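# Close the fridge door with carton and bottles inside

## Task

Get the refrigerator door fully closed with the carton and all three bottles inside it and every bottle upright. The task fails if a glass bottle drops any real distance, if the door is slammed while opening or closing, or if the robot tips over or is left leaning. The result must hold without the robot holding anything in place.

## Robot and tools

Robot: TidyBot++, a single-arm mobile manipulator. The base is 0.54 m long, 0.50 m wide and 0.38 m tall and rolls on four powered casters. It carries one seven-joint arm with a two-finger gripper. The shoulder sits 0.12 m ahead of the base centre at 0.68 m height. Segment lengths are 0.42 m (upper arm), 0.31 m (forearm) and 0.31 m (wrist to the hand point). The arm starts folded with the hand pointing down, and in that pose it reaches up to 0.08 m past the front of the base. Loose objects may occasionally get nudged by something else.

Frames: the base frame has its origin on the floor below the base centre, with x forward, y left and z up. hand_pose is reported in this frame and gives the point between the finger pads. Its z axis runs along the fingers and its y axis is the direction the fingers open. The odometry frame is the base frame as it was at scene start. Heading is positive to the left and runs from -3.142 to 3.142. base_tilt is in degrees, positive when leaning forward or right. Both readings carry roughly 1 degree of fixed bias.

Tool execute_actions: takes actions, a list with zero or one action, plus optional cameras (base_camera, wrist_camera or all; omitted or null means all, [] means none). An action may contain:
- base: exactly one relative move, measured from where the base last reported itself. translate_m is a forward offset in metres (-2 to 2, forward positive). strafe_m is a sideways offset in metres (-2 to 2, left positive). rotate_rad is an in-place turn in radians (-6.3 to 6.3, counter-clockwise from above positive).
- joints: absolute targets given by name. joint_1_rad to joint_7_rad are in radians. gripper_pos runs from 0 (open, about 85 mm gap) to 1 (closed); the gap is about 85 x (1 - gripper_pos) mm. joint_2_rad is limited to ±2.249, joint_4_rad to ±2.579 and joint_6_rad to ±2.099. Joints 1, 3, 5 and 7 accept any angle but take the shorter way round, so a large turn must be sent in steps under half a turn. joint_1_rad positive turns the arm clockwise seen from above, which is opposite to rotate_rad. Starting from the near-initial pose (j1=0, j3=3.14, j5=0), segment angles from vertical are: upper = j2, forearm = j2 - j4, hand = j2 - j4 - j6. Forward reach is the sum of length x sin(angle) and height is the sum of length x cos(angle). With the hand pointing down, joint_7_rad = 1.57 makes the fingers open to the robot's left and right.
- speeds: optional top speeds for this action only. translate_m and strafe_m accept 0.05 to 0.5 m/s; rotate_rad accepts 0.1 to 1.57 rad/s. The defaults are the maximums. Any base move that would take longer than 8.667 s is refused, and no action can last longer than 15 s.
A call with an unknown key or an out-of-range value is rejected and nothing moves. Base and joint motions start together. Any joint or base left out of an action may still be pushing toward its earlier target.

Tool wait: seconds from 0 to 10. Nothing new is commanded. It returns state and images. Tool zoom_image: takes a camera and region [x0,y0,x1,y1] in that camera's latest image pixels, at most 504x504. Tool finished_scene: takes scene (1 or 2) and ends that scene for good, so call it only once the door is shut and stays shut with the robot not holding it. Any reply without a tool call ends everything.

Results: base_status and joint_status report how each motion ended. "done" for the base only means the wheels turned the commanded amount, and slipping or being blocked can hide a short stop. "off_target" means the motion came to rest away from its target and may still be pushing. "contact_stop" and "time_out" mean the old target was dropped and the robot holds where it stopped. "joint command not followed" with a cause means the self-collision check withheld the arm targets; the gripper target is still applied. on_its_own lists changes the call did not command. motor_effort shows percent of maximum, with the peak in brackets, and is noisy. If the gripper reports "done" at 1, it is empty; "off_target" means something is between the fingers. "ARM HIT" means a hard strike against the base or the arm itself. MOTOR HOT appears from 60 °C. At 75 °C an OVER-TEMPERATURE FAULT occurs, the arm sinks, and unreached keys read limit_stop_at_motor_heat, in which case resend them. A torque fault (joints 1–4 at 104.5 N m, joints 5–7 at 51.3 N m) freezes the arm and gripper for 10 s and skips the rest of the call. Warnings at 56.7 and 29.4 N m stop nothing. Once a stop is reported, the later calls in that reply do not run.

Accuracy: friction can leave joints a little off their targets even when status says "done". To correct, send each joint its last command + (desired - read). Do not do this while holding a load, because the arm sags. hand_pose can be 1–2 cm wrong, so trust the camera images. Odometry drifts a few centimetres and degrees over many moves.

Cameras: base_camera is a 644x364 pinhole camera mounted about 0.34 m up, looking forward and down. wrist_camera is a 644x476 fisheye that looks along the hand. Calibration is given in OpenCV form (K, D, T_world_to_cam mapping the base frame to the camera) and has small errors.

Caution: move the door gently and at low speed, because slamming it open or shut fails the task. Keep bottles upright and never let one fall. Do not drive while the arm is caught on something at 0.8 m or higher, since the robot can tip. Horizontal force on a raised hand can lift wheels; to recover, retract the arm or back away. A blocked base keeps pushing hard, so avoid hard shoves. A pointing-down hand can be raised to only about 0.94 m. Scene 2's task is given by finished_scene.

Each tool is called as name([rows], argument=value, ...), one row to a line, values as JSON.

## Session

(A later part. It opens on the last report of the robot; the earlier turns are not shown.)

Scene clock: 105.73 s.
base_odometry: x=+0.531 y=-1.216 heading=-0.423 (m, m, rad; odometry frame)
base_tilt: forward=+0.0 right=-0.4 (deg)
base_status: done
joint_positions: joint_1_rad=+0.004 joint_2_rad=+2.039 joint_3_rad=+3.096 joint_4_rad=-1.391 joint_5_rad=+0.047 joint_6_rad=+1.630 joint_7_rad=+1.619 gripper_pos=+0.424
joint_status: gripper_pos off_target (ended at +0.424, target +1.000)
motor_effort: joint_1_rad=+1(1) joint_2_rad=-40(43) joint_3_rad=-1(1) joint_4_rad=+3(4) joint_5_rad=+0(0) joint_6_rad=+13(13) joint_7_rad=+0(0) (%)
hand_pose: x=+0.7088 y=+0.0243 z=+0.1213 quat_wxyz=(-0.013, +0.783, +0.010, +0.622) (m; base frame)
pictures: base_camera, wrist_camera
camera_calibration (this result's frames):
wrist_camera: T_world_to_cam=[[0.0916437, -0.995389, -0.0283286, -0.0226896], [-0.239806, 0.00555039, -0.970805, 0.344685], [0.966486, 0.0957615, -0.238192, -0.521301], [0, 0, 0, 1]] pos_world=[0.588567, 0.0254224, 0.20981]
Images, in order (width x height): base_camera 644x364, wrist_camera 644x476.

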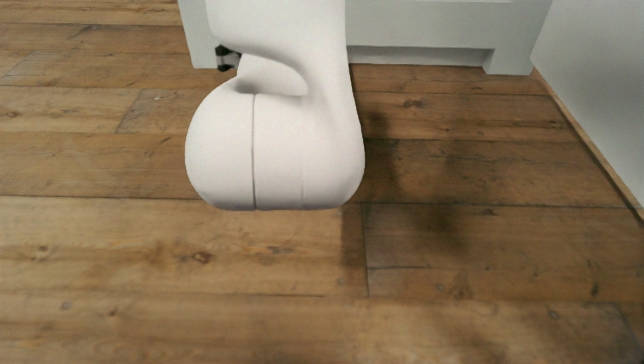

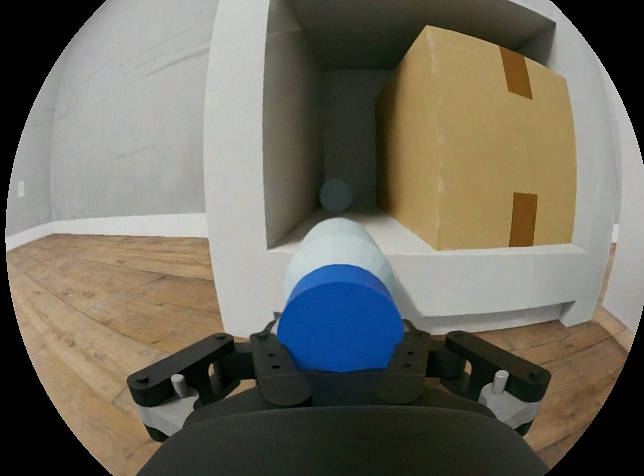

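execute_actions([
  {"joints": {"joint_2_rad": 1.6, "joint_6_rad": 1.0, "gripper_pos": 1.0}},
], cameras=[])

execute_actions([
  {"joints": {"joint_2_rad": 1.29, "joint_4_rad": -1.51, "joint_6_rad": 0.2, "gripper_pos": 1.0}},
], cameras=[])

execute_actions([
  {"joints": {"joint_6_rad": -0.53, "gripper_pos": 1.0}},
])

Scene clock: 107.67 s.
base_odometry: x=+0.531 y=-1.216 heading=-0.423 (m, m, rad; odometry frame)
base_tilt: forward=+0.0 right=-0.3 (deg)
base_status: not commanded
joint_positions: joint_1_rad=-0.002 joint_2_rad=+1.773 joint_3_rad=+3.096 joint_4_rad=-1.480 joint_5_rad=+0.043 joint_6_rad=+0.950 joint_7_rad=+1.610 gripper_pos=+0.461
joint_status: joint_2_rad off_target (ended at +1.773, target +1.600); gripper_pos off_target (ended at +0.461, target +1.000); the others done
motor_effort: joint_1_rad=-1(5) joint_2_rad=-69(70) joint_3_rad=-2(2) joint_4_rad=+24(24) joint_5_rad=+2(2) joint_6_rad=+20(21) joint_7_rad=+2(2) (%)
hand_pose: x=+0.7281 y=+0.0345 z=+0.0786 quat_wxyz=(-0.022, +0.912, +0.024, +0.408) (m; base frame)
pictures: none
No camera images: the call's "cameras" was empty. Leave "cameras" out to get every camera's image.

Scene clock: 109.53 s.
base_odometry: x=+0.531 y=-1.216 heading=-0.423 (m, m, rad; odometry frame)
base_tilt: forward=+0.0 right=-0.3 (deg)
base_status: not commanded
joint_positions: joint_1_rad=-0.002 joint_2_rad=+1.287 joint_3_rad=+3.096 joint_4_rad=-1.506 joint_5_rad=+0.036 joint_6_rad=+0.228 joint_7_rad=+1.605 gripper_pos=+0.999
joint_status: all done
motor_effort: joint_1_rad=+0(6) joint_2_rad=-46(70) joint_3_rad=-1(5) joint_4_rad=+10(24) joint_5_rad=-1(3) joint_6_rad=+6(19) joint_7_rad=+0(2) (%)
hand_pose: x=+0.7997 y=+0.0327 z=+0.2445 quat_wxyz=(-0.017, +0.958, +0.035, +0.285) (m; base frame)
pictures: none
No camera images: the call's "cameras" was empty. Leave "cameras" out to get every camera's image.

Scene clock: 110.63 s.
base_odometry: x=+0.531 y=-1.216 heading=-0.423 (m, m, rad; odometry frame)
base_tilt: forward=+0.0 right=-0.4 (deg)
base_status: not commanded
joint_positions: joint_1_rad=-0.002 joint_2_rad=+1.292 joint_3_rad=+3.096 joint_4_rad=-1.508 joint_5_rad=+0.036 joint_6_rad=-0.516 joint_7_rad=+1.605 gripper_pos=+0.999
joint_status: all done
motor_effort: joint_1_rad=+1(0) joint_2_rad=-43(49) joint_3_rad=-1(1) joint_4_rad=+5(10) joint_5_rad=-1(1) joint_6_rad=-1(5) joint_7_rad=+0(0) (%)
hand_pose: x=+0.5750 y=+0.0235 z=+0.1960 quat_wxyz=(-0.015, +0.995, +0.042, -0.086) (m; base frame)
pictures: base_camera, wrist_camera
camera_calibration (this result's frames):
wrist_camera: T_world_to_cam=[[0.0632117, -0.993141, -0.0983642, 0.0209275], [-0.97944, -0.0806538, 0.184909, 0.585898], [-0.191574, 0.0846534, -0.977821, 0.436939], [0, 0, 0, 1]] pos_world=[0.656236, 0.0310505, 0.320969]
Images, in order (width x height): base_camera 644x364, wrist_camera 644x476.

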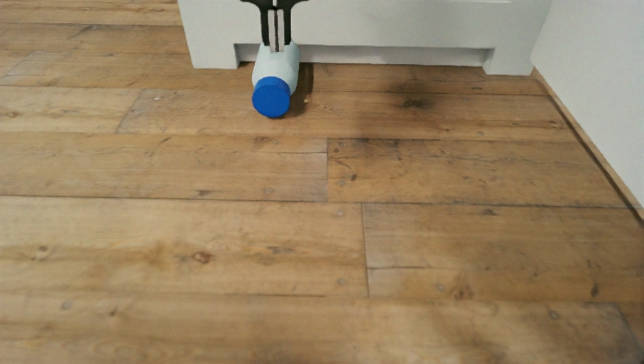

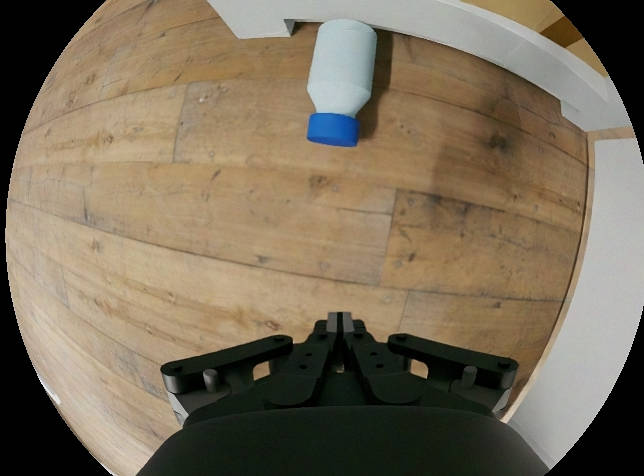

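execute_actions([
  {"base": {"translate_m": 0.1}, "joints": {"joint_2_rad": 1.42, "joint_4_rad": -1.31, "joint_6_rad": -0.41, "gripper_pos": 0.0}},
], cameras=["wrist_camera"])

Scene clock: 112.23 s.
base_odometry: x=+0.622 y=-1.257 heading=-0.423 (m, m, rad; odometry frame)
base_tilt: forward=+0.0 right=-0.3 (deg)
base_status: done
joint_positions: joint_1_rad=-0.002 joint_2_rad=+1.398 joint_3_rad=+3.096 joint_4_rad=-1.320 joint_5_rad=+0.036 joint_6_rad=-0.438 joint_7_rad=+1.605 gripper_pos=+0.000
joint_status: all done
motor_effort: joint_1_rad=+1(2) joint_2_rad=-46(47) joint_3_rad=-1(2) joint_4_rad=+7(8) joint_5_rad=-1(1) joint_6_rad=+1(1) joint_7_rad=+0(0) (%)
hand_pose: x=+0.6582 y=+0.0252 z=+0.1574 quat_wxyz=(-0.015, +0.999, +0.038, -0.006) (m; base frame)
pictures: wrist_camera
camera_calibration (this result's frames):
wrist_camera: T_world_to_cam=[[0.0678997, -0.993307, -0.0934364, 0.00967212], [-0.997149, -0.0706551, 0.0265014, 0.711055], [-0.0329258, 0.0913705, -0.995272, 0.313136], [0, 0, 0, 1]] pos_world=[0.718681, 0.0312357, 0.293715]
Images, in order (width x height): wrist_camera 644x476.

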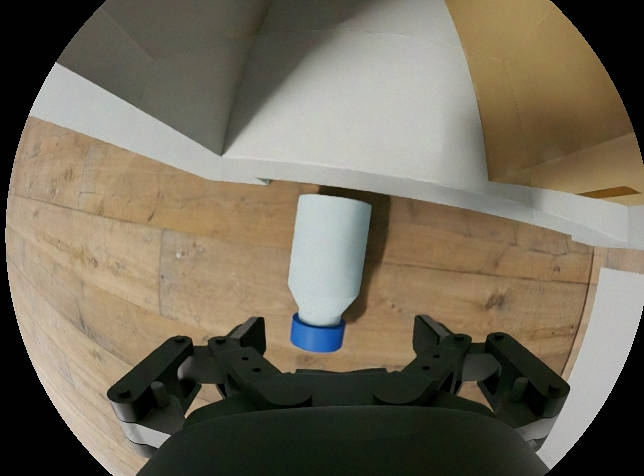

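execute_actions([
  {"base": {"translate_m": 0.025}, "joints": {"joint_2_rad": 1.69, "joint_4_rad": -1.05, "joint_6_rad": -0.4}},
], cameras=["wrist_camera"])

Scene clock: 114.03 s.
base_odometry: x=+0.645 y=-1.267 heading=-0.422 (m, m, rad; odometry frame)
base_tilt: forward=+0.0 right=-0.4 (deg)
base_status: done
joint_positions: joint_1_rad=-0.002 joint_2_rad=+1.687 joint_3_rad=+3.096 joint_4_rad=-1.071 joint_5_rad=+0.036 joint_6_rad=-0.433 joint_7_rad=+1.605 gripper_pos=+0.000
joint_status: all done
motor_effort: joint_1_rad=+1(4) joint_2_rad=-46(49) joint_3_rad=-1(4) joint_4_rad=+7(8) joint_5_rad=-1(1) joint_6_rad=+0(0) joint_7_rad=+0(0) (%)
hand_pose: x=+0.6393 y=+0.0245 z=+0.0316 quat_wxyz=(-0.016, +0.999, +0.032, -0.024) (m; base frame)
pictures: wrist_camera
camera_calibration (this result's frames):
wrist_camera: T_world_to_cam=[[0.0534273, -0.99391, -0.0963715, 0.00789881], [-0.996277, -0.0595946, 0.0622937, 0.693471], [-0.0676576, 0.0926845, -0.993394, 0.209535], [0, 0, 0, 1]] pos_world=[0.704644, 0.0297572, 0.165713]
Images, in order (width x height): wrist_camera 644x476.

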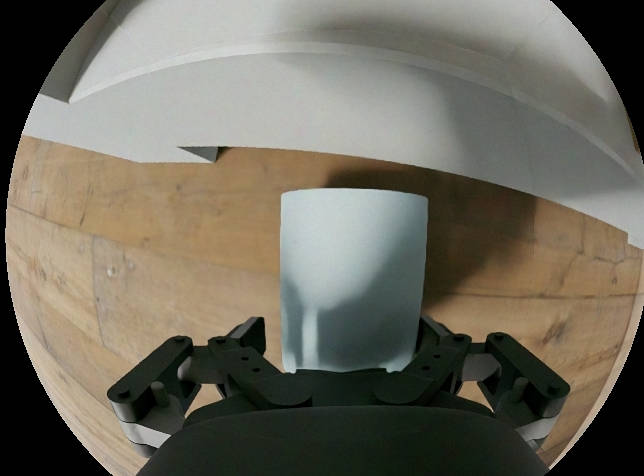

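execute_actions([
  {"base": {"translate_m": 0.02}, "speeds": {"translate_m": 0.05}},
], cameras=[])

execute_actions([
  {"joints": {"gripper_pos": 1.0}},
], cameras=["wrist_camera"])

Scene clock: 115.03 s.
base_odometry: x=+0.663 y=-1.275 heading=-0.422 (m, m, rad; odometry frame)
base_tilt: forward=+0.0 right=-0.4 (deg)
base_status: done
joint_positions: joint_1_rad=-0.002 joint_2_rad=+1.687 joint_3_rad=+3.096 joint_4_rad=-1.068 joint_5_rad=+0.036 joint_6_rad=-0.432 joint_7_rad=+1.605 gripper_pos=+0.000
joint_status: not commanded
motor_effort: joint_1_rad=+1(3) joint_2_rad=-46(49) joint_3_rad=-1(1) joint_4_rad=+6(8) joint_5_rad=-1(1) joint_6_rad=+0(0) joint_7_rad=+1(0) (%)
hand_pose: x=+0.6412 y=+0.0245 z=+0.0319 quat_wxyz=(-0.016, +0.999, +0.032, -0.022) (m; base frame)
pictures: none
No camera images: the call's "cameras" was empty. Leave "cameras" out to get every camera's image.

Scene clock: 116.13 s.
base_odometry: x=+0.663 y=-1.275 heading=-0.422 (m, m, rad; odometry frame)
base_tilt: forward=+0.1 right=-0.4 (deg)
base_status: not commanded
joint_positions: joint_1_rad=-0.002 joint_2_rad=+1.685 joint_3_rad=+3.096 joint_4_rad=-1.068 joint_5_rad=+0.036 joint_6_rad=-0.431 joint_7_rad=+1.605 gripper_pos=+0.237
joint_status: gripper_pos off_target (ended at +0.237, target +1.000)
motor_effort: joint_1_rad=+0(1) joint_2_rad=-45(49) joint_3_rad=-1(2) joint_4_rad=+7(8) joint_5_rad=-1(2) joint_6_rad=+1(4) joint_7_rad=+0(0) (%)
hand_pose: x=+0.6430 y=+0.0245 z=+0.0328 quat_wxyz=(-0.016, +0.999, +0.032, -0.021) (m; base frame)
pictures: wrist_camera
camera_calibration (this result's frames):
wrist_camera: T_world_to_cam=[[0.0539016, -0.993916, -0.0960525, 0.00750855], [-0.996706, -0.0593896, 0.055222, 0.697581], [-0.0605905, 0.0927596, -0.993843, 0.206471], [0, 0, 0, 1]] pos_world=[0.707388, 0.0297397, 0.167399]
Images, in order (width x height): wrist_camera 644x476.

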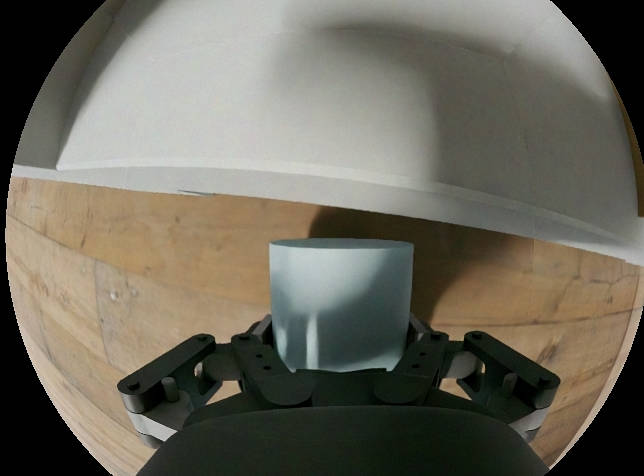

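execute_actions([
  {"base": {"translate_m": -0.25}, "joints": {"joint_2_rad": 1.42, "joint_4_rad": -1.31, "joint_6_rad": -0.41, "gripper_pos": 1.0}, "speeds": {"translate_m": 0.2}},
], cameras=[])

execute_actions([
  {"joints": {"joint_7_rad": 3.15, "gripper_pos": 1.0}},
], cameras=[])

execute_actions([
  {"joints": {"joint_7_rad": 4.72, "gripper_pos": 1.0}},
])

Scene clock: 118.27 s.
base_odometry: x=+0.435 y=-1.173 heading=-0.422 (m, m, rad; odometry frame)
base_tilt: forward=+0.1 right=-0.3 (deg)
base_status: done
joint_positions: joint_1_rad=-0.002 joint_2_rad=+1.436 joint_3_rad=+3.096 joint_4_rad=-1.301 joint_5_rad=+0.036 joint_6_rad=-0.429 joint_7_rad=+1.605 gripper_pos=+0.237
joint_status: gripper_pos off_target (ended at +0.237, target +1.000); the others done
motor_effort: joint_1_rad=+1(2) joint_2_rad=-49(52) joint_3_rad=-1(3) joint_4_rad=+8(9) joint_5_rad=-1(1) joint_6_rad=+0(2) joint_7_rad=+0(0) (%)
hand_pose: x=+0.6521 y=+0.0257 z=+0.1391 quat_wxyz=(-0.016, +0.999, +0.038, -0.011) (m; base frame)
pictures: none
No camera images: the call's "cameras" was empty. Leave "cameras" out to get every camera's image.

Scene clock: 120.07 s.
base_odometry: x=+0.435 y=-1.173 heading=-0.422 (m, m, rad; odometry frame)
base_tilt: forward=+0.1 right=-0.4 (deg)
base_status: not commanded
joint_positions: joint_1_rad=-0.002 joint_2_rad=+1.436 joint_3_rad=+3.096 joint_4_rad=-1.301 joint_5_rad=+0.036 joint_6_rad=-0.429 joint_7_rad=+3.121 gripper_pos=+0.237
joint_status: gripper_pos off_target (ended at +0.237, target +1.000); the others done
motor_effort: joint_1_rad=+1(0) joint_2_rad=-49(50) joint_3_rad=-2(2) joint_4_rad=+8(7) joint_5_rad=-1(1) joint_6_rad=+1(0) joint_7_rad=+0(0) (%)
hand_pose: x=+0.6521 y=+0.0257 z=+0.1391 quat_wxyz=(-0.019, +0.700, +0.714, +0.002) (m; base frame)
pictures: none
No camera images: the call's "cameras" was empty. Leave "cameras" out to get every camera's image.

Scene clock: 121.83 s.
base_odometry: x=+0.435 y=-1.173 heading=-0.422 (m, m, rad; odometry frame)
base_tilt: forward=+0.0 right=-0.4 (deg)
base_status: not commanded
joint_positions: joint_1_rad=-0.002 joint_2_rad=+1.436 joint_3_rad=+3.096 joint_4_rad=-1.301 joint_5_rad=+0.036 joint_6_rad=-0.429 joint_7_rad=+4.691 gripper_pos=+0.237
joint_status: gripper_pos off_target (ended at +0.237, target +1.000); the others done
motor_effort: joint_1_rad=+1(1) joint_2_rad=-49(49) joint_3_rad=-2(1) joint_4_rad=+8(7) joint_5_rad=-1(1) joint_6_rad=+0(0) joint_7_rad=+0(0) (%)
hand_pose: x=+0.6521 y=+0.0257 z=+0.1391 quat_wxyz=(-0.012, -0.010, +1.000, +0.015) (m; base frame)
pictures: base_camera, wrist_camera
camera_calibration (this result's frames):
wrist_camera: T_world_to_cam=[[-0.0134952, 0.999371, -0.0327801, 0.00234369], [0.999873, 0.0132103, -0.00889197, -0.594002], [-0.00845334, -0.0328959, -0.999423, 0.282529], [0, 0, 0, 1]] pos_world=[0.596347, 0.0147988, 0.277161]
Images, in order (width x height): base_camera 644x364, wrist_camera 644x476.

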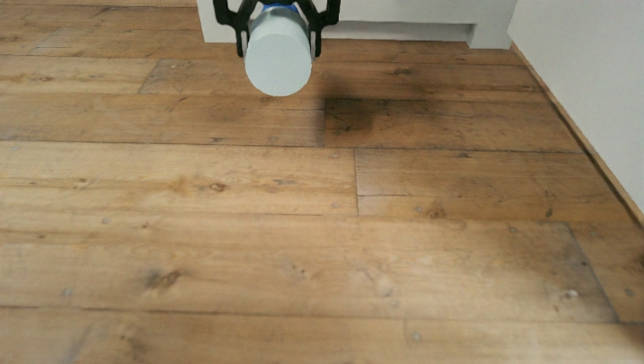

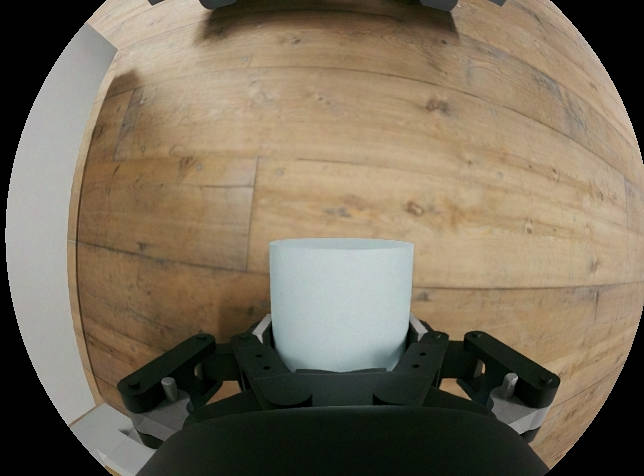

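execute_actions([
  {"joints": {"joint_2_rad": 1.1, "joint_4_rad": -1.8, "joint_6_rad": 0.55, "gripper_pos": 1.0}},
], cameras=[])

execute_actions([
  {"joints": {"joint_2_rad": 0.81, "joint_4_rad": -2.28, "joint_6_rad": 1.54, "gripper_pos": 1.0}},
], cameras=["wrist_camera"])

Scene clock: 123.93 s.
base_odometry: x=+0.435 y=-1.173 heading=-0.422 (m, m, rad; odometry frame)
base_tilt: forward=+0.0 right=-0.3 (deg)
base_status: not commanded
joint_positions: joint_1_rad=-0.002 joint_2_rad=+1.129 joint_3_rad=+3.096 joint_4_rad=-1.785 joint_5_rad=+0.036 joint_6_rad=+0.510 joint_7_rad=+4.691 gripper_pos=+0.237
joint_status: gripper_pos off_target (ended at +0.237, target +1.000); the others done
motor_effort: joint_1_rad=+1(1) joint_2_rad=-47(52) joint_3_rad=-1(1) joint_4_rad=+9(10) joint_5_rad=-1(1) joint_6_rad=+8(9) joint_7_rad=+0(0) (%)
hand_pose: x=+0.7787 y=+0.0357 z=+0.3265 quat_wxyz=(+0.360, -0.010, +0.932, +0.030) (m; base frame)
pictures: none
No camera images: the call's "cameras" was empty. Leave "cameras" out to get every camera's image.

Scene clock: 125.63 s.
base_odometry: x=+0.435 y=-1.173 heading=-0.422 (m, m, rad; odometry frame)
base_tilt: forward=+0.0 right=-0.4 (deg)
base_status: not commanded
joint_positions: joint_1_rad=-0.002 joint_2_rad=+0.840 joint_3_rad=+3.096 joint_4_rad=-2.268 joint_5_rad=+0.036 joint_6_rad=+1.495 joint_7_rad=+4.691 gripper_pos=+0.237
joint_status: gripper_pos off_target (ended at +0.237, target +1.000); the others done
motor_effort: joint_1_rad=+0(1) joint_2_rad=-39(49) joint_3_rad=-1(1) joint_4_rad=+9(9) joint_5_rad=-1(1) joint_6_rad=+12(12) joint_7_rad=+0(0) (%)
hand_pose: x=+0.7527 y=+0.0347 z=+0.6365 quat_wxyz=(+0.691, -0.005, +0.721, +0.043) (m; base frame)
pictures: wrist_camera
camera_calibration (this result's frames):
wrist_camera: T_world_to_cam=[[-0.00377186, 0.998244, 0.0591124, -0.0547338], [0.0296372, -0.0589752, 0.997819, -0.598258], [0.999554, 0.00551556, -0.0293627, -0.596712], [0, 0, 0, 1]] pos_world=[0.613969, 0.0226465, 0.582668]
Images, in order (width x height): wrist_camera 644x476.

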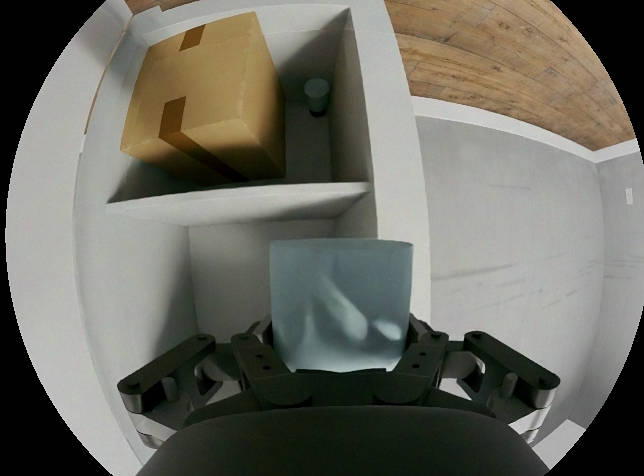

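execute_actions([
  {"base": {"strafe_m": -0.12}, "joints": {"gripper_pos": 1.0}, "speeds": {"strafe_m": 0.2}},
], cameras=[])

execute_actions([
  {"base": {"translate_m": 0.38}, "joints": {"gripper_pos": 1.0}, "speeds": {"translate_m": 0.2}},
], cameras=["wrist_camera"])

Scene clock: 127.17 s.
base_odometry: x=+0.385 y=-1.282 heading=-0.422 (m, m, rad; odometry frame)
base_tilt: forward=+0.0 right=-0.4 (deg)
base_status: done
joint_positions: joint_1_rad=-0.003 joint_2_rad=+0.840 joint_3_rad=+3.096 joint_4_rad=-2.268 joint_5_rad=+0.036 joint_6_rad=+1.495 joint_7_rad=+4.691 gripper_pos=+0.237
joint_status: gripper_pos off_target (ended at +0.237, target +1.000)
motor_effort: joint_1_rad=+1(7) joint_2_rad=-40(40) joint_3_rad=-1(2) joint_4_rad=+8(8) joint_5_rad=-1(3) joint_6_rad=+12(12) joint_7_rad=+1(0) (%)
hand_pose: x=+0.7524 y=+0.0351 z=+0.6362 quat_wxyz=(+0.691, -0.006, +0.722, +0.043) (m; base frame)
pictures: none
No camera images: the call's "cameras" was empty. Leave "cameras" out to get every camera's image.

Scene clock: 132.20 s.
base_odometry: x=+0.418 y=-1.295 heading=-0.426 (m, m, rad; odometry frame)
base_tilt: forward=+0.1 right=-0.3 (deg)
base_status: translate_m time_out (by the wheels' count: +0.035 of +0.380)
joint_positions: joint_1_rad=-0.003 joint_2_rad=+0.838 joint_3_rad=+3.096 joint_4_rad=-2.277 joint_5_rad=+0.036 joint_6_rad=+1.498 joint_7_rad=+4.691 gripper_pos=+0.237
joint_status: gripper_pos off_target (ended at +0.237, target +1.000)
motor_effort: joint_1_rad=+1(8) joint_2_rad=-39(54) joint_3_rad=+0(4) joint_4_rad=+8(13) joint_5_rad=-1(3) joint_6_rad=+12(16) joint_7_rad=+0(0) (%)
hand_pose: x=+0.7498 y=+0.0355 z=+0.6358 quat_wxyz=(+0.690, -0.006, +0.723, +0.044) (m; base frame)
pictures: wrist_camera
camera_calibration (this result's frames):
wrist_camera: T_world_to_cam=[[-0.00502971, 0.998236, 0.0591631, -0.0546661], [0.033638, -0.0589615, 0.997693, -0.600362], [0.999421, 0.00700824, -0.0332821, -0.591252], [0, 0, 0, 1]] pos_world=[0.61083, 0.0233151, 0.582533]
Images, in order (width x height): wrist_camera 644x476.

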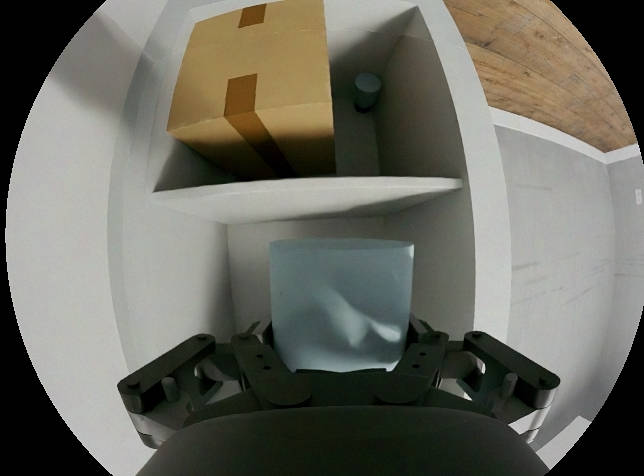

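execute_actions([
  {"base": {"strafe_m": 0.08}, "joints": {"gripper_pos": 1.0, "joint_1_rad": 0.1}, "speeds": {"strafe_m": 0.2}},
], cameras=[])

execute_actions([
  {"base": {"translate_m": 0.35}, "joints": {"gripper_pos": 1.0}, "speeds": {"translate_m": 0.2}},
])

Scene clock: 133.60 s.
base_odometry: x=+0.452 y=-1.222 heading=-0.427 (m, m, rad; odometry frame)
base_tilt: forward=+0.0 right=-0.4 (deg)
base_status: done
joint_positions: joint_1_rad=+0.089 joint_2_rad=+0.838 joint_3_rad=+3.096 joint_4_rad=-2.277 joint_5_rad=+0.036 joint_6_rad=+1.498 joint_7_rad=+4.691 gripper_pos=+0.237
joint_status: gripper_pos off_target (ended at +0.237, target +1.000); the others done
motor_effort: joint_1_rad=+1(3) joint_2_rad=-40(40) joint_3_rad=-1(2) joint_4_rad=+8(8) joint_5_rad=+0(1) joint_6_rad=+12(12) joint_7_rad=+0(0) (%)
hand_pose: x=+0.7503 y=-0.0229 z=+0.6358 quat_wxyz=(+0.691, +0.028, +0.722, +0.012) (m; base frame)
pictures: none
No camera images: the call's "cameras" was empty. Leave "cameras" out to get every camera's image.

Scene clock: 136.13 s.
base_odometry: x=+0.770 y=-1.367 heading=-0.426 (m, m, rad; odometry frame)
base_tilt: forward=+0.1 right=-0.4 (deg)
base_status: done
joint_positions: joint_1_rad=+0.089 joint_2_rad=+0.838 joint_3_rad=+3.096 joint_4_rad=-2.278 joint_5_rad=+0.036 joint_6_rad=+1.498 joint_7_rad=+4.691 gripper_pos=+0.237
joint_status: gripper_pos off_target (ended at +0.237, target +1.000)
motor_effort: joint_1_rad=+1(2) joint_2_rad=-40(43) joint_3_rad=-1(2) joint_4_rad=+8(9) joint_5_rad=+0(0) joint_6_rad=+12(13) joint_7_rad=+0(0) (%)
hand_pose: x=+0.7501 y=-0.0230 z=+0.6360 quat_wxyz=(+0.691, +0.028, +0.722, +0.012) (m; base frame)
pictures: base_camera, wrist_camera
camera_calibration (this result's frames):
wrist_camera: T_world_to_cam=[[0.0873721, 0.994418, 0.0591458, -0.0656479], [0.02812, -0.0618112, 0.997692, -0.599933], [0.995779, -0.0855072, -0.0333636, -0.590483], [0, 0, 0, 1]] pos_world=[0.610596, -0.0222916, 0.58273]
Images, in order (width x height): base_camera 644x364, wrist_camera 644x476.

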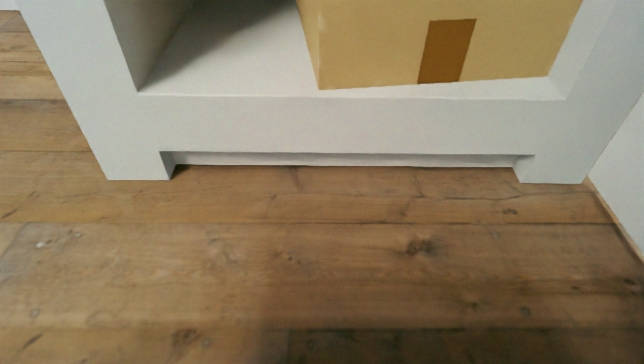

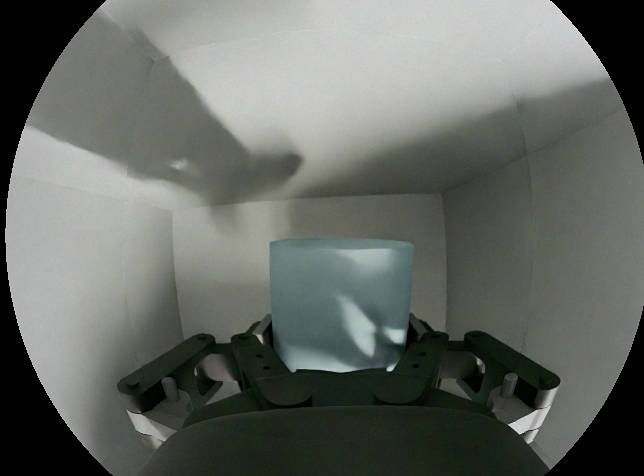

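execute_actions([
  {"joints": {"joint_2_rad": 0.935, "joint_4_rad": -2.265, "joint_6_rad": 1.66, "gripper_pos": 1.0}},
], cameras=["wrist_camera"])

Scene clock: 137.37 s.
base_odometry: x=+0.770 y=-1.367 heading=-0.426 (m, m, rad; odometry frame)
base_tilt: forward=+0.1 right=-0.3 (deg)
base_status: not commanded
joint_positions: joint_1_rad=+0.089 joint_2_rad=+0.947 joint_3_rad=+3.096 joint_4_rad=-2.278 joint_5_rad=+0.036 joint_6_rad=+1.607 joint_7_rad=+4.691 gripper_pos=+0.237
joint_status: gripper_pos off_target (ended at +0.237, target +1.000); the others done
motor_effort: joint_1_rad=+1(1) joint_2_rad=-40(42) joint_3_rad=-1(1) joint_4_rad=+6(8) joint_5_rad=+0(1) joint_6_rad=+12(13) joint_7_rad=+0(0) (%)
hand_pose: x=+0.7446 y=-0.0236 z=+0.6006 quat_wxyz=(+0.691, +0.032, +0.722, +0.013) (m; base frame)
pictures: wrist_camera
camera_calibration (this result's frames):
wrist_camera: T_world_to_cam=[[0.0913905, 0.993621, 0.0660732, -0.069608], [0.029136, -0.0689905, 0.997192, -0.565189], [0.995389, -0.0892087, -0.0352553, -0.584941], [0, 0, 0, 1]] pos_world=[0.605073, -0.0220106, 0.547579]
Images, in order (width x height): wrist_camera 644x476.

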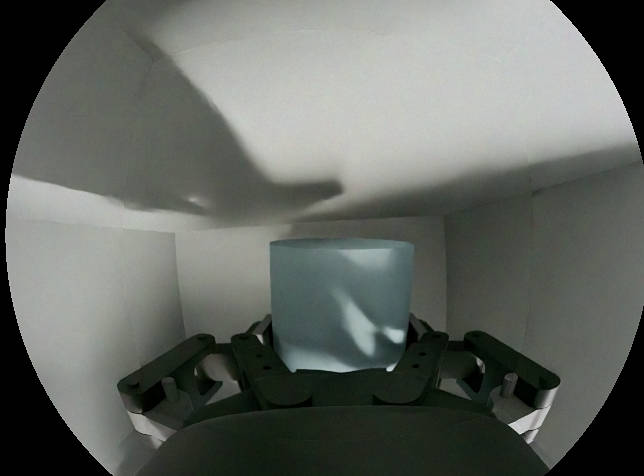

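execute_actions([
  {"joints": {"joint_2_rad": 0.985, "joint_4_rad": -2.265, "joint_6_rad": 1.71, "gripper_pos": 1.0}},
], cameras=["wrist_camera"])

Scene clock: 138.30 s.
base_odometry: x=+0.770 y=-1.367 heading=-0.426 (m, m, rad; odometry frame)
base_tilt: forward=+0.0 right=-0.3 (deg)
base_status: not commanded
joint_positions: joint_1_rad=+0.089 joint_2_rad=+0.991 joint_3_rad=+3.096 joint_4_rad=-2.278 joint_5_rad=+0.036 joint_6_rad=+1.658 joint_7_rad=+4.691 gripper_pos=+0.237
joint_status: gripper_pos off_target (ended at +0.237, target +1.000); the others done
motor_effort: joint_1_rad=+1(1) joint_2_rad=-40(42) joint_3_rad=-1(1) joint_4_rad=+5(6) joint_5_rad=+0(0) joint_6_rad=+12(13) joint_7_rad=+0(0) (%)
hand_pose: x=+0.7415 y=-0.0240 z=+0.5896 quat_wxyz=(+0.694, +0.033, +0.719, +0.013) (m; base frame)
pictures: wrist_camera
camera_calibration (this result's frames):
wrist_camera: T_world_to_cam=[[0.092958, 0.993258, 0.0692651, -0.0712981], [0.0206308, -0.0714728, 0.997229, -0.54787], [0.995456, -0.0912714, -0.0271357, -0.587155], [0, 0, 0, 1]] pos_world=[0.602418, -0.021931, 0.535358]
Images, in order (width x height): wrist_camera 644x476.

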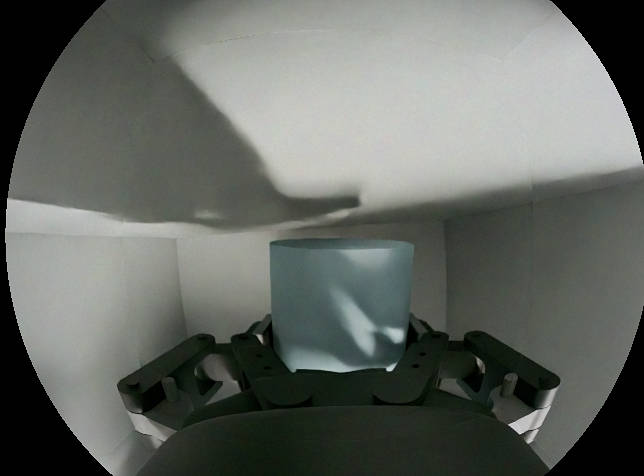

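Close enough to the shelf. Release gently.

execute_actions([
  {"joints": {"gripper_pos": 0.0}},
], cameras=[])

execute_actions([
  {"base": {"translate_m": -0.2}, "speeds": {"translate_m": 0.15}},
], cameras=["wrist_camera"])

Scene clock: 139.50 s.
base_odometry: x=+0.770 y=-1.367 heading=-0.426 (m, m, rad; odometry frame)
base_tilt: forward=+0.0 right=-0.4 (deg)
base_status: not commanded
joint_positions: joint_1_rad=+0.089 joint_2_rad=+0.990 joint_3_rad=+3.096 joint_4_rad=-2.278 joint_5_rad=+0.036 joint_6_rad=+1.676 joint_7_rad=+4.691 gripper_pos=+0.000
joint_status: all done
motor_effort: joint_1_rad=+1(3) joint_2_rad=-36(40) joint_3_rad=-1(2) joint_4_rad=+4(5) joint_5_rad=+0(2) joint_6_rad=+9(12) joint_7_rad=+0(0) (%)
hand_pose: x=+0.7417 y=-0.0241 z=+0.5958 quat_wxyz=(+0.700, +0.033, +0.713, +0.013) (m; base frame)
pictures: none
No camera images: the call's "cameras" was empty. Leave "cameras" out to get every camera's image.

Scene clock: 141.50 s.
base_odometry: x=+0.588 y=-1.284 heading=-0.426 (m, m, rad; odometry frame)
base_tilt: forward=+0.0 right=-0.3 (deg)
base_status: done
joint_positions: joint_1_rad=+0.089 joint_2_rad=+0.990 joint_3_rad=+3.096 joint_4_rad=-2.277 joint_5_rad=+0.036 joint_6_rad=+1.677 joint_7_rad=+4.691 gripper_pos=+0.000
joint_status: not commanded
motor_effort: joint_1_rad=+0(4) joint_2_rad=-36(37) joint_3_rad=-1(1) joint_4_rad=+4(5) joint_5_rad=-1(0) joint_6_rad=+9(10) joint_7_rad=+0(0) (%)
hand_pose: x=+0.7419 y=-0.0242 z=+0.5962 quat_wxyz=(+0.701, +0.033, +0.712, +0.013) (m; base frame)
pictures: wrist_camera
camera_calibration (this result's frames):
wrist_camera: T_world_to_cam=[[0.0922078, 0.993239, 0.0705329, -0.0717503], [0.000388971, -0.0708706, 0.997485, -0.539644], [0.99574, -0.0919485, -0.00692116, -0.599708], [0, 0, 0, 1]] pos_world=[0.603979, -0.022122, 0.539197]
Images, in order (width x height): wrist_camera 644x476.

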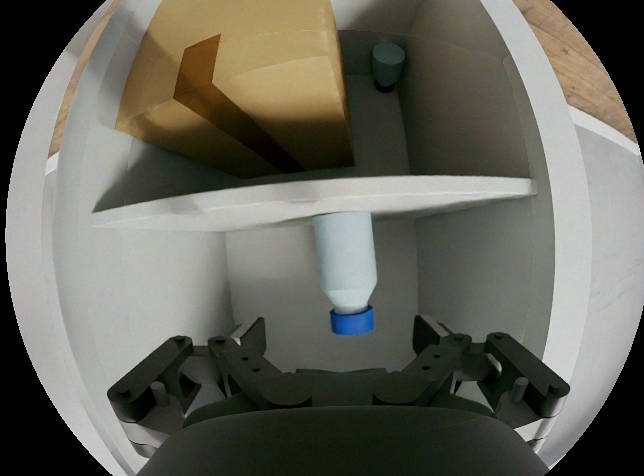

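execute_actions([
  {"base": {"translate_m": -0.25}, "joints": {"joint_1_rad": 0.0, "joint_7_rad": 3.1}},
], cameras=[])

execute_actions([
  {"joints": {"joint_2_rad": 2.15, "joint_4_rad": -0.1, "joint_6_rad": 0.62, "joint_7_rad": 1.57}},
])

Scene clock: 143.70 s.
base_odometry: x=+0.360 y=-1.180 heading=-0.426 (m, m, rad; odometry frame)
base_tilt: forward=+0.0 right=-0.4 (deg)
base_status: done
joint_positions: joint_1_rad=+0.018 joint_2_rad=+0.990 joint_3_rad=+3.096 joint_4_rad=-2.277 joint_5_rad=+0.036 joint_6_rad=+1.677 joint_7_rad=+3.130 gripper_pos=+0.000
joint_status: all done
motor_effort: joint_1_rad=+1(4) joint_2_rad=-36(38) joint_3_rad=-1(1) joint_4_rad=+4(5) joint_5_rad=+0(0) joint_6_rad=+9(10) joint_7_rad=+0(0) (%)
hand_pose: x=+0.7422 y=+0.0204 z=+0.5965 quat_wxyz=(+0.471, +0.507, +0.501, +0.520) (m; base frame)
pictures: none
No camera images: the call's "cameras" was empty. Leave "cameras" out to get every camera's image.

Scene clock: 146.93 s.
base_odometry: x=+0.360 y=-1.180 heading=-0.426 (m, m, rad; odometry frame)
base_tilt: forward=+0.0 right=-0.4 (deg)
base_status: not commanded
joint_positions: joint_1_rad=+0.017 joint_2_rad=+2.127 joint_3_rad=+3.096 joint_4_rad=-0.118 joint_5_rad=+0.036 joint_6_rad=+0.668 joint_7_rad=+1.621 gripper_pos=+0.000
joint_status: all done
motor_effort: joint_1_rad=+1(1) joint_2_rad=-53(55) joint_3_rad=+0(1) joint_4_rad=+17(17) joint_5_rad=-1(0) joint_6_rad=+7(10) joint_7_rad=+0(0) (%)
hand_pose: x=+1.0336 y=-0.0128 z=+0.2624 quat_wxyz=(+0.020, +0.709, +0.007, +0.705) (m; base frame)
pictures: base_camera, wrist_camera
camera_calibration (this result's frames):
wrist_camera: T_world_to_cam=[[0.0449484, -0.998489, 0.031609, -0.0528924], [-0.0210122, -0.0325789, -0.999248, 0.340583], [0.998768, 0.0442504, -0.0224448, -0.888688], [0, 0, 0, 1]] pos_world=[0.897127, -0.00239183, 0.322052]
Images, in order (width x height): base_camera 644x364, wrist_camera 644x476.

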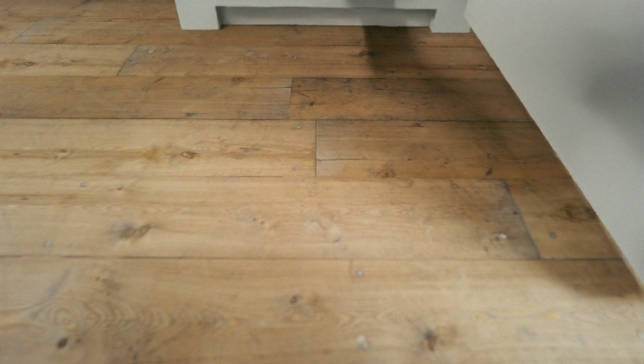

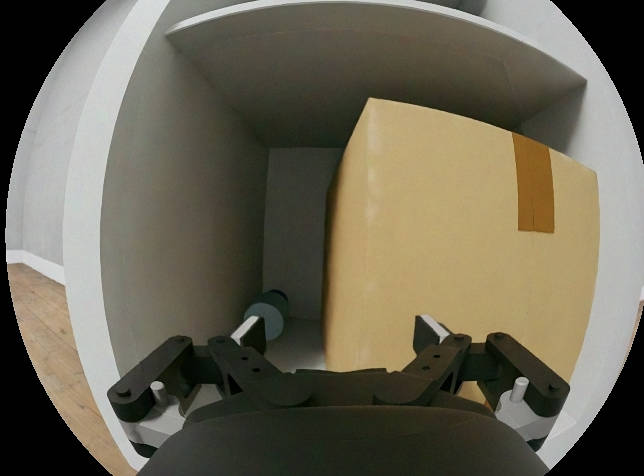

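execute_actions([
  {"base": {"strafe_m": 0.09}},
], cameras=[])

execute_actions([
  {"base": {"translate_m": 0.25}, "speeds": {"translate_m": 0.2}},
], cameras=["wrist_camera"])

Scene clock: 148.47 s.
base_odometry: x=+0.397 y=-1.098 heading=-0.426 (m, m, rad; odometry frame)
base_tilt: forward=+0.0 right=-0.4 (deg)
base_status: done
joint_positions: joint_1_rad=-0.006 joint_2_rad=+2.134 joint_3_rad=+3.096 joint_4_rad=-0.118 joint_5_rad=+0.036 joint_6_rad=+0.654 joint_7_rad=+1.621 gripper_pos=+0.000
joint_status: not commanded
motor_effort: joint_1_rad=+1(6) joint_2_rad=-53(54) joint_3_rad=-1(0) joint_4_rad=+18(18) joint_5_rad=-1(1) joint_6_rad=+9(10) joint_7_rad=+0(0) (%)
hand_pose: x=+1.0304 y=+0.0076 z=+0.2514 quat_wxyz=(+0.012, +0.716, +0.015, +0.698) (m; base frame)
pictures: none
No camera images: the call's "cameras" was empty. Leave "cameras" out to get every camera's image.

Scene clock: 150.47 s.
base_odometry: x=+0.625 y=-1.201 heading=-0.425 (m, m, rad; odometry frame)
base_tilt: forward=+0.1 right=-0.4 (deg)
base_status: done
joint_positions: joint_1_rad=+0.016 joint_2_rad=+2.157 joint_3_rad=+3.096 joint_4_rad=-0.116 joint_5_rad=+0.035 joint_6_rad=+0.645 joint_7_rad=+1.616 gripper_pos=+0.000
joint_status: not commanded
motor_effort: joint_1_rad=-5(14) joint_2_rad=-52(77) joint_3_rad=+1(1) joint_4_rad=+17(28) joint_5_rad=+1(1) joint_6_rad=+9(11) joint_7_rad=+0(2) (%)
hand_pose: x=+1.0207 y=-0.0123 z=+0.2291 quat_wxyz=(+0.018, +0.727, +0.006, +0.687) (m; base frame)
pictures: wrist_camera
camera_calibration (this result's frames):
wrist_camera: T_world_to_cam=[[0.0463038, -0.998664, 0.0229504, -0.0501942], [-0.0716953, -0.0262383, -0.997081, 0.35835], [0.996351, 0.0445232, -0.0728144, -0.862556], [0, 0, 0, 1]] pos_world=[0.887424, -0.00232093, 0.295649]
Images, in order (width x height): wrist_camera 644x476.

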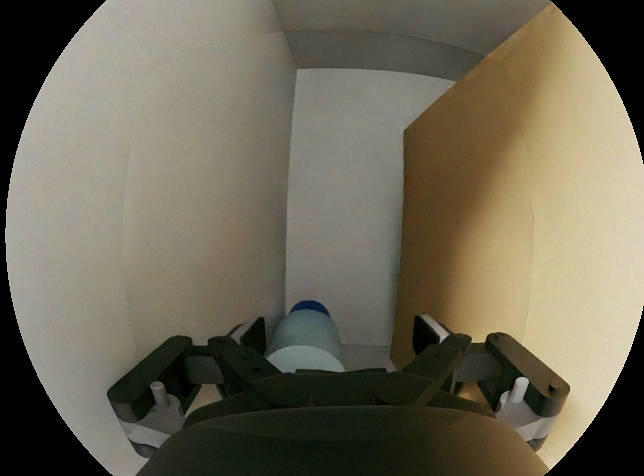

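execute_actions([
  {"base": {"translate_m": 0.08}, "speeds": {"translate_m": 0.08}},
], cameras=["wrist_camera"])

Scene clock: 152.13 s.
base_odometry: x=+0.698 y=-1.234 heading=-0.425 (m, m, rad; odometry frame)
base_tilt: forward=+0.1 right=-0.3 (deg)
base_status: done
joint_positions: joint_1_rad=+0.020 joint_2_rad=+2.157 joint_3_rad=+3.096 joint_4_rad=-0.116 joint_5_rad=+0.035 joint_6_rad=+0.645 joint_7_rad=+1.616 gripper_pos=+0.000
joint_status: not commanded
motor_effort: joint_1_rad=-7(7) joint_2_rad=-51(56) joint_3_rad=+1(1) joint_4_rad=+17(19) joint_5_rad=+2(1) joint_6_rad=+9(10) joint_7_rad=+0(0) (%)
hand_pose: x=+1.0205 y=-0.0159 z=+0.2288 quat_wxyz=(+0.019, +0.727, +0.004, +0.686) (m; base frame)
pictures: wrist_camera
camera_calibration (this result's frames):
wrist_camera: T_world_to_cam=[[0.0423722, -0.998839, 0.0229291, -0.0497118], [-0.0721343, -0.0259482, -0.997057, 0.358385], [0.996494, 0.0405936, -0.07315, -0.862344], [0, 0, 0, 1]] pos_world=[0.887279, -0.005349, 0.29539]
Images, in order (width x height): wrist_camera 644x476.

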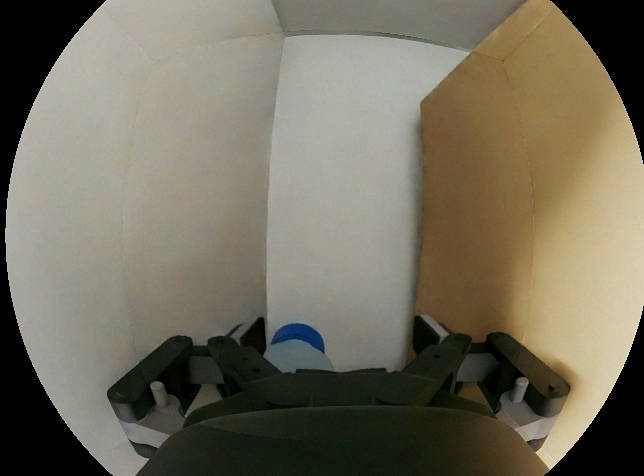

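Now descend onto the bottle.

execute_actions([
  {"joints": {"joint_2_rad": 2.24, "joint_4_rad": -0.2, "joint_6_rad": 0.7}},
], cameras=["wrist_camera"])

Scene clock: 153.13 s.
base_odometry: x=+0.698 y=-1.234 heading=-0.425 (m, m, rad; odometry frame)
base_tilt: forward=+0.1 right=-0.4 (deg)
base_status: not commanded
joint_positions: joint_1_rad=+0.021 joint_2_rad=+2.175 joint_3_rad=+3.096 joint_4_rad=-0.154 joint_5_rad=+0.034 joint_6_rad=+0.692 joint_7_rad=+1.613 gripper_pos=+0.000
joint_status: joint_2_rad off_target (ended at +2.175, target +2.240); joint_4_rad off_target (ended at -0.154, target -0.200); the others done
motor_effort: joint_1_rad=-5(7) joint_2_rad=-42(52) joint_3_rad=+1(2) joint_4_rad=+12(17) joint_5_rad=+2(3) joint_6_rad=+5(9) joint_7_rad=+1(3) (%)
hand_pose: x=+1.0044 y=-0.0152 z=+0.2067 quat_wxyz=(+0.018, +0.730, +0.003, +0.683) (m; base frame)
pictures: wrist_camera
camera_calibration (this result's frames):
wrist_camera: T_world_to_cam=[[0.0424319, -0.998934, 0.0181845, -0.0469335], [-0.0811216, -0.0215855, -0.99647, 0.344212], [0.995801, 0.040807, -0.0819511, -0.845504], [0, 0, 0, 1]] pos_world=[0.871868, -0.00495096, 0.274561]
Images, in order (width x height): wrist_camera 644x476.

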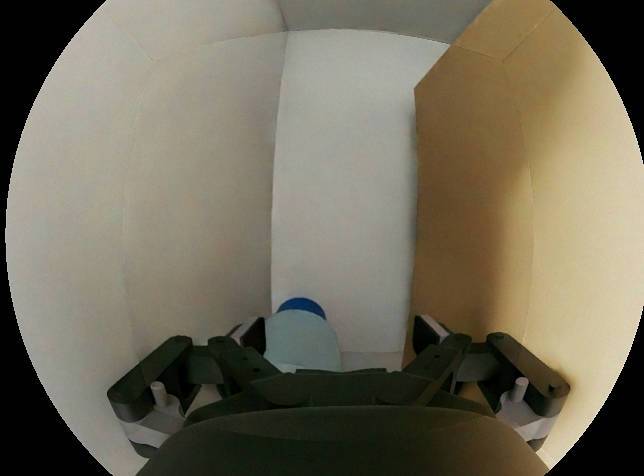

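execute_actions([
  {"joints": {"gripper_pos": 1.0}},
], cameras=["wrist_camera"])

Scene clock: 154.33 s.
base_odometry: x=+0.698 y=-1.234 heading=-0.425 (m, m, rad; odometry frame)
base_tilt: forward=+0.1 right=-0.4 (deg)
base_status: not commanded
joint_positions: joint_1_rad=+0.004 joint_2_rad=+2.179 joint_3_rad=+3.096 joint_4_rad=-0.154 joint_5_rad=+0.034 joint_6_rad=+0.715 joint_7_rad=+1.613 gripper_pos=+0.999
joint_status: all done
motor_effort: joint_1_rad=+3(5) joint_2_rad=-38(44) joint_3_rad=-1(0) joint_4_rad=+10(13) joint_5_rad=-2(1) joint_6_rad=+2(5) joint_7_rad=+0(1) (%)
hand_pose: x=+1.0028 y=-0.0006 z=+0.2099 quat_wxyz=(+0.012, +0.724, +0.008, +0.690) (m; base frame)
pictures: wrist_camera
camera_calibration (this result's frames):
wrist_camera: T_world_to_cam=[[0.0582125, -0.998129, 0.018687, -0.0482845], [-0.0623282, -0.022316, -0.997806, 0.328993], [0.996357, 0.0569201, -0.0635107, -0.848646], [0, 0, 0, 1]] pos_world=[0.86887, 0.00745261, 0.275275]
Images, in order (width x height): wrist_camera 644x476.

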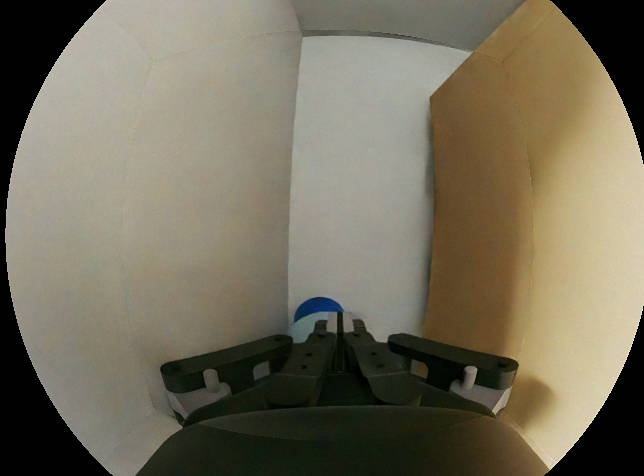

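execute_actions([
  {"base": {"strafe_m": -0.05}, "speeds": {"strafe_m": 0.05}},
], cameras=["wrist_camera"])

Scene clock: 156.07 s.
base_odometry: x=+0.678 y=-1.280 heading=-0.425 (m, m, rad; odometry frame)
base_tilt: forward=+0.1 right=-0.3 (deg)
base_status: done
joint_positions: joint_1_rad=-0.007 joint_2_rad=+2.230 joint_3_rad=+3.096 joint_4_rad=-0.183 joint_5_rad=+0.034 joint_6_rad=+0.717 joint_7_rad=+1.613 gripper_pos=+0.999
joint_status: not commanded
on_its_own: joint_2_rad moved +0.051 to your old target +2.240
motor_effort: joint_1_rad=+1(7) joint_2_rad=-47(51) joint_3_rad=+0(1) joint_4_rad=+15(17) joint_5_rad=-1(3) joint_6_rad=+9(10) joint_7_rad=+0(0) (%)
hand_pose: x=+0.9698 y=+0.0097 z=+0.1505 quat_wxyz=(+0.007, +0.750, +0.013, +0.661) (m; base frame)
pictures: wrist_camera
camera_calibration (this result's frames):
wrist_camera: T_world_to_cam=[[0.0715892, -0.997351, 0.0129059, -0.0470419], [-0.140497, -0.0228931, -0.989816, 0.342561], [0.98749, 0.0690469, -0.141764, -0.799819], [0, 0, 0, 1]] pos_world=[0.841309, 0.0161501, 0.226294]
Images, in order (width x height): wrist_camera 644x476.

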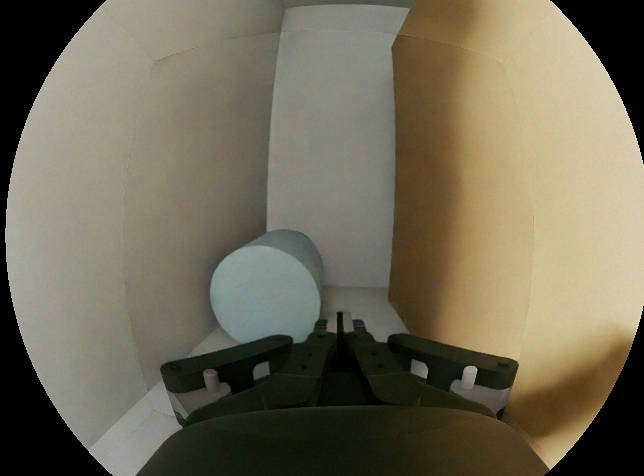

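execute_actions([
  {"joints": {"joint_2_rad": 2.13, "joint_4_rad": -0.1, "joint_6_rad": 0.62}},
], cameras=[])

execute_actions([
  {"base": {"strafe_m": 0.065}, "speeds": {"strafe_m": 0.08}},
], cameras=[])

execute_actions([
  {"joints": {"joint_2_rad": 2.24, "joint_4_rad": -0.25, "joint_6_rad": 0.55}},
], cameras=["wrist_camera"])

Scene clock: 159.93 s.
base_odometry: x=+0.678 y=-1.280 heading=-0.425 (m, m, rad; odometry frame)
base_tilt: forward=+0.0 right=-0.4 (deg)
base_status: not commanded
joint_positions: joint_1_rad=-0.004 joint_2_rad=+2.218 joint_3_rad=+3.096 joint_4_rad=-0.156 joint_5_rad=+0.034 joint_6_rad=+0.669 joint_7_rad=+1.613 gripper_pos=+0.999
joint_status: joint_2_rad off_target (ended at +2.218, target +2.130); joint_4_rad off_target (ended at -0.156, target -0.100); the others done
motor_effort: joint_1_rad=+1(5) joint_2_rad=-65(70) joint_3_rad=-1(0) joint_4_rad=+22(25) joint_5_rad=-1(2) joint_6_rad=+6(9) joint_7_rad=+0(0) (%)
hand_pose: x=+0.9819 y=+0.0070 z=+0.1609 quat_wxyz=(+0.009, +0.753, +0.012, +0.658) (m; base frame)
pictures: none
No camera images: the call's "cameras" was empty. Leave "cameras" out to get every camera's image.

Scene clock: 161.23 s.
base_odometry: x=+0.704 y=-1.221 heading=-0.426 (m, m, rad; odometry frame)
base_tilt: forward=+0.0 right=-0.4 (deg)
base_status: done
joint_positions: joint_1_rad=+0.047 joint_2_rad=+2.218 joint_3_rad=+3.096 joint_4_rad=-0.149 joint_5_rad=+0.028 joint_6_rad=+0.660 joint_7_rad=+1.613 gripper_pos=+0.999
joint_status: not commanded
motor_effort: joint_1_rad=-11(12) joint_2_rad=-65(68) joint_3_rad=+1(1) joint_4_rad=+22(24) joint_5_rad=+4(4) joint_6_rad=+7(9) joint_7_rad=+0(0) (%)
hand_pose: x=+0.9826 y=-0.0385 z=+0.1619 quat_wxyz=(+0.025, +0.753, -0.010, +0.657) (m; base frame)
pictures: none
No camera images: the call's "cameras" was empty. Leave "cameras" out to get every camera's image.

Scene clock: 162.30 s.
base_odometry: x=+0.705 y=-1.221 heading=-0.425 (m, m, rad; odometry frame)
base_tilt: forward=+0.0 right=-0.4 (deg)
base_status: not commanded
joint_positions: joint_1_rad=+0.029 joint_2_rad=+2.198 joint_3_rad=+3.096 joint_4_rad=-0.196 joint_5_rad=+0.028 joint_6_rad=+0.613 joint_7_rad=+1.613 gripper_pos=+0.999
joint_status: joint_2_rad off_target (ended at +2.198, target +2.240); joint_4_rad off_target (ended at -0.196, target -0.250); joint_6_rad off_target (ended at +0.613, target +0.550)
motor_effort: joint_1_rad=-4(13) joint_2_rad=-38(66) joint_3_rad=+0(1) joint_4_rad=+10(22) joint_5_rad=+0(4) joint_6_rad=+2(9) joint_7_rad=+0(0) (%)
hand_pose: x=+0.9782 y=-0.0218 z=+0.1403 quat_wxyz=(+0.017, +0.777, -0.003, +0.629) (m; base frame)
pictures: wrist_camera
camera_calibration (this result's frames):
wrist_camera: T_world_to_cam=[[0.033522, -0.999434, 0.00270759, -0.0403261], [-0.223249, -0.0101286, -0.974709, 0.411944], [0.974185, 0.0320697, -0.223462, -0.783728], [0, 0, 0, 1]] pos_world=[0.856814, -0.0109969, 0.226501]
Images, in order (width x height): wrist_camera 644x476.

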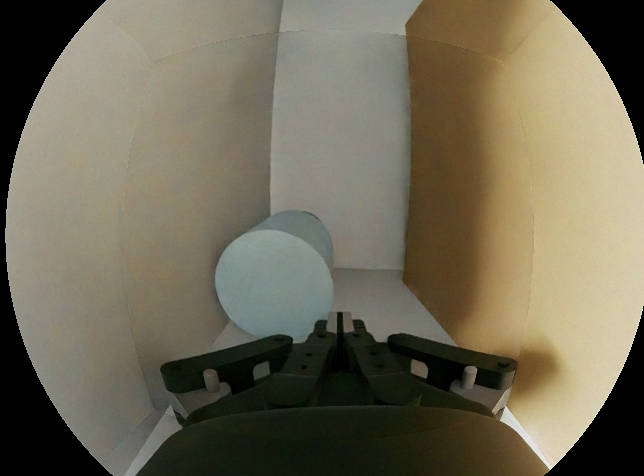

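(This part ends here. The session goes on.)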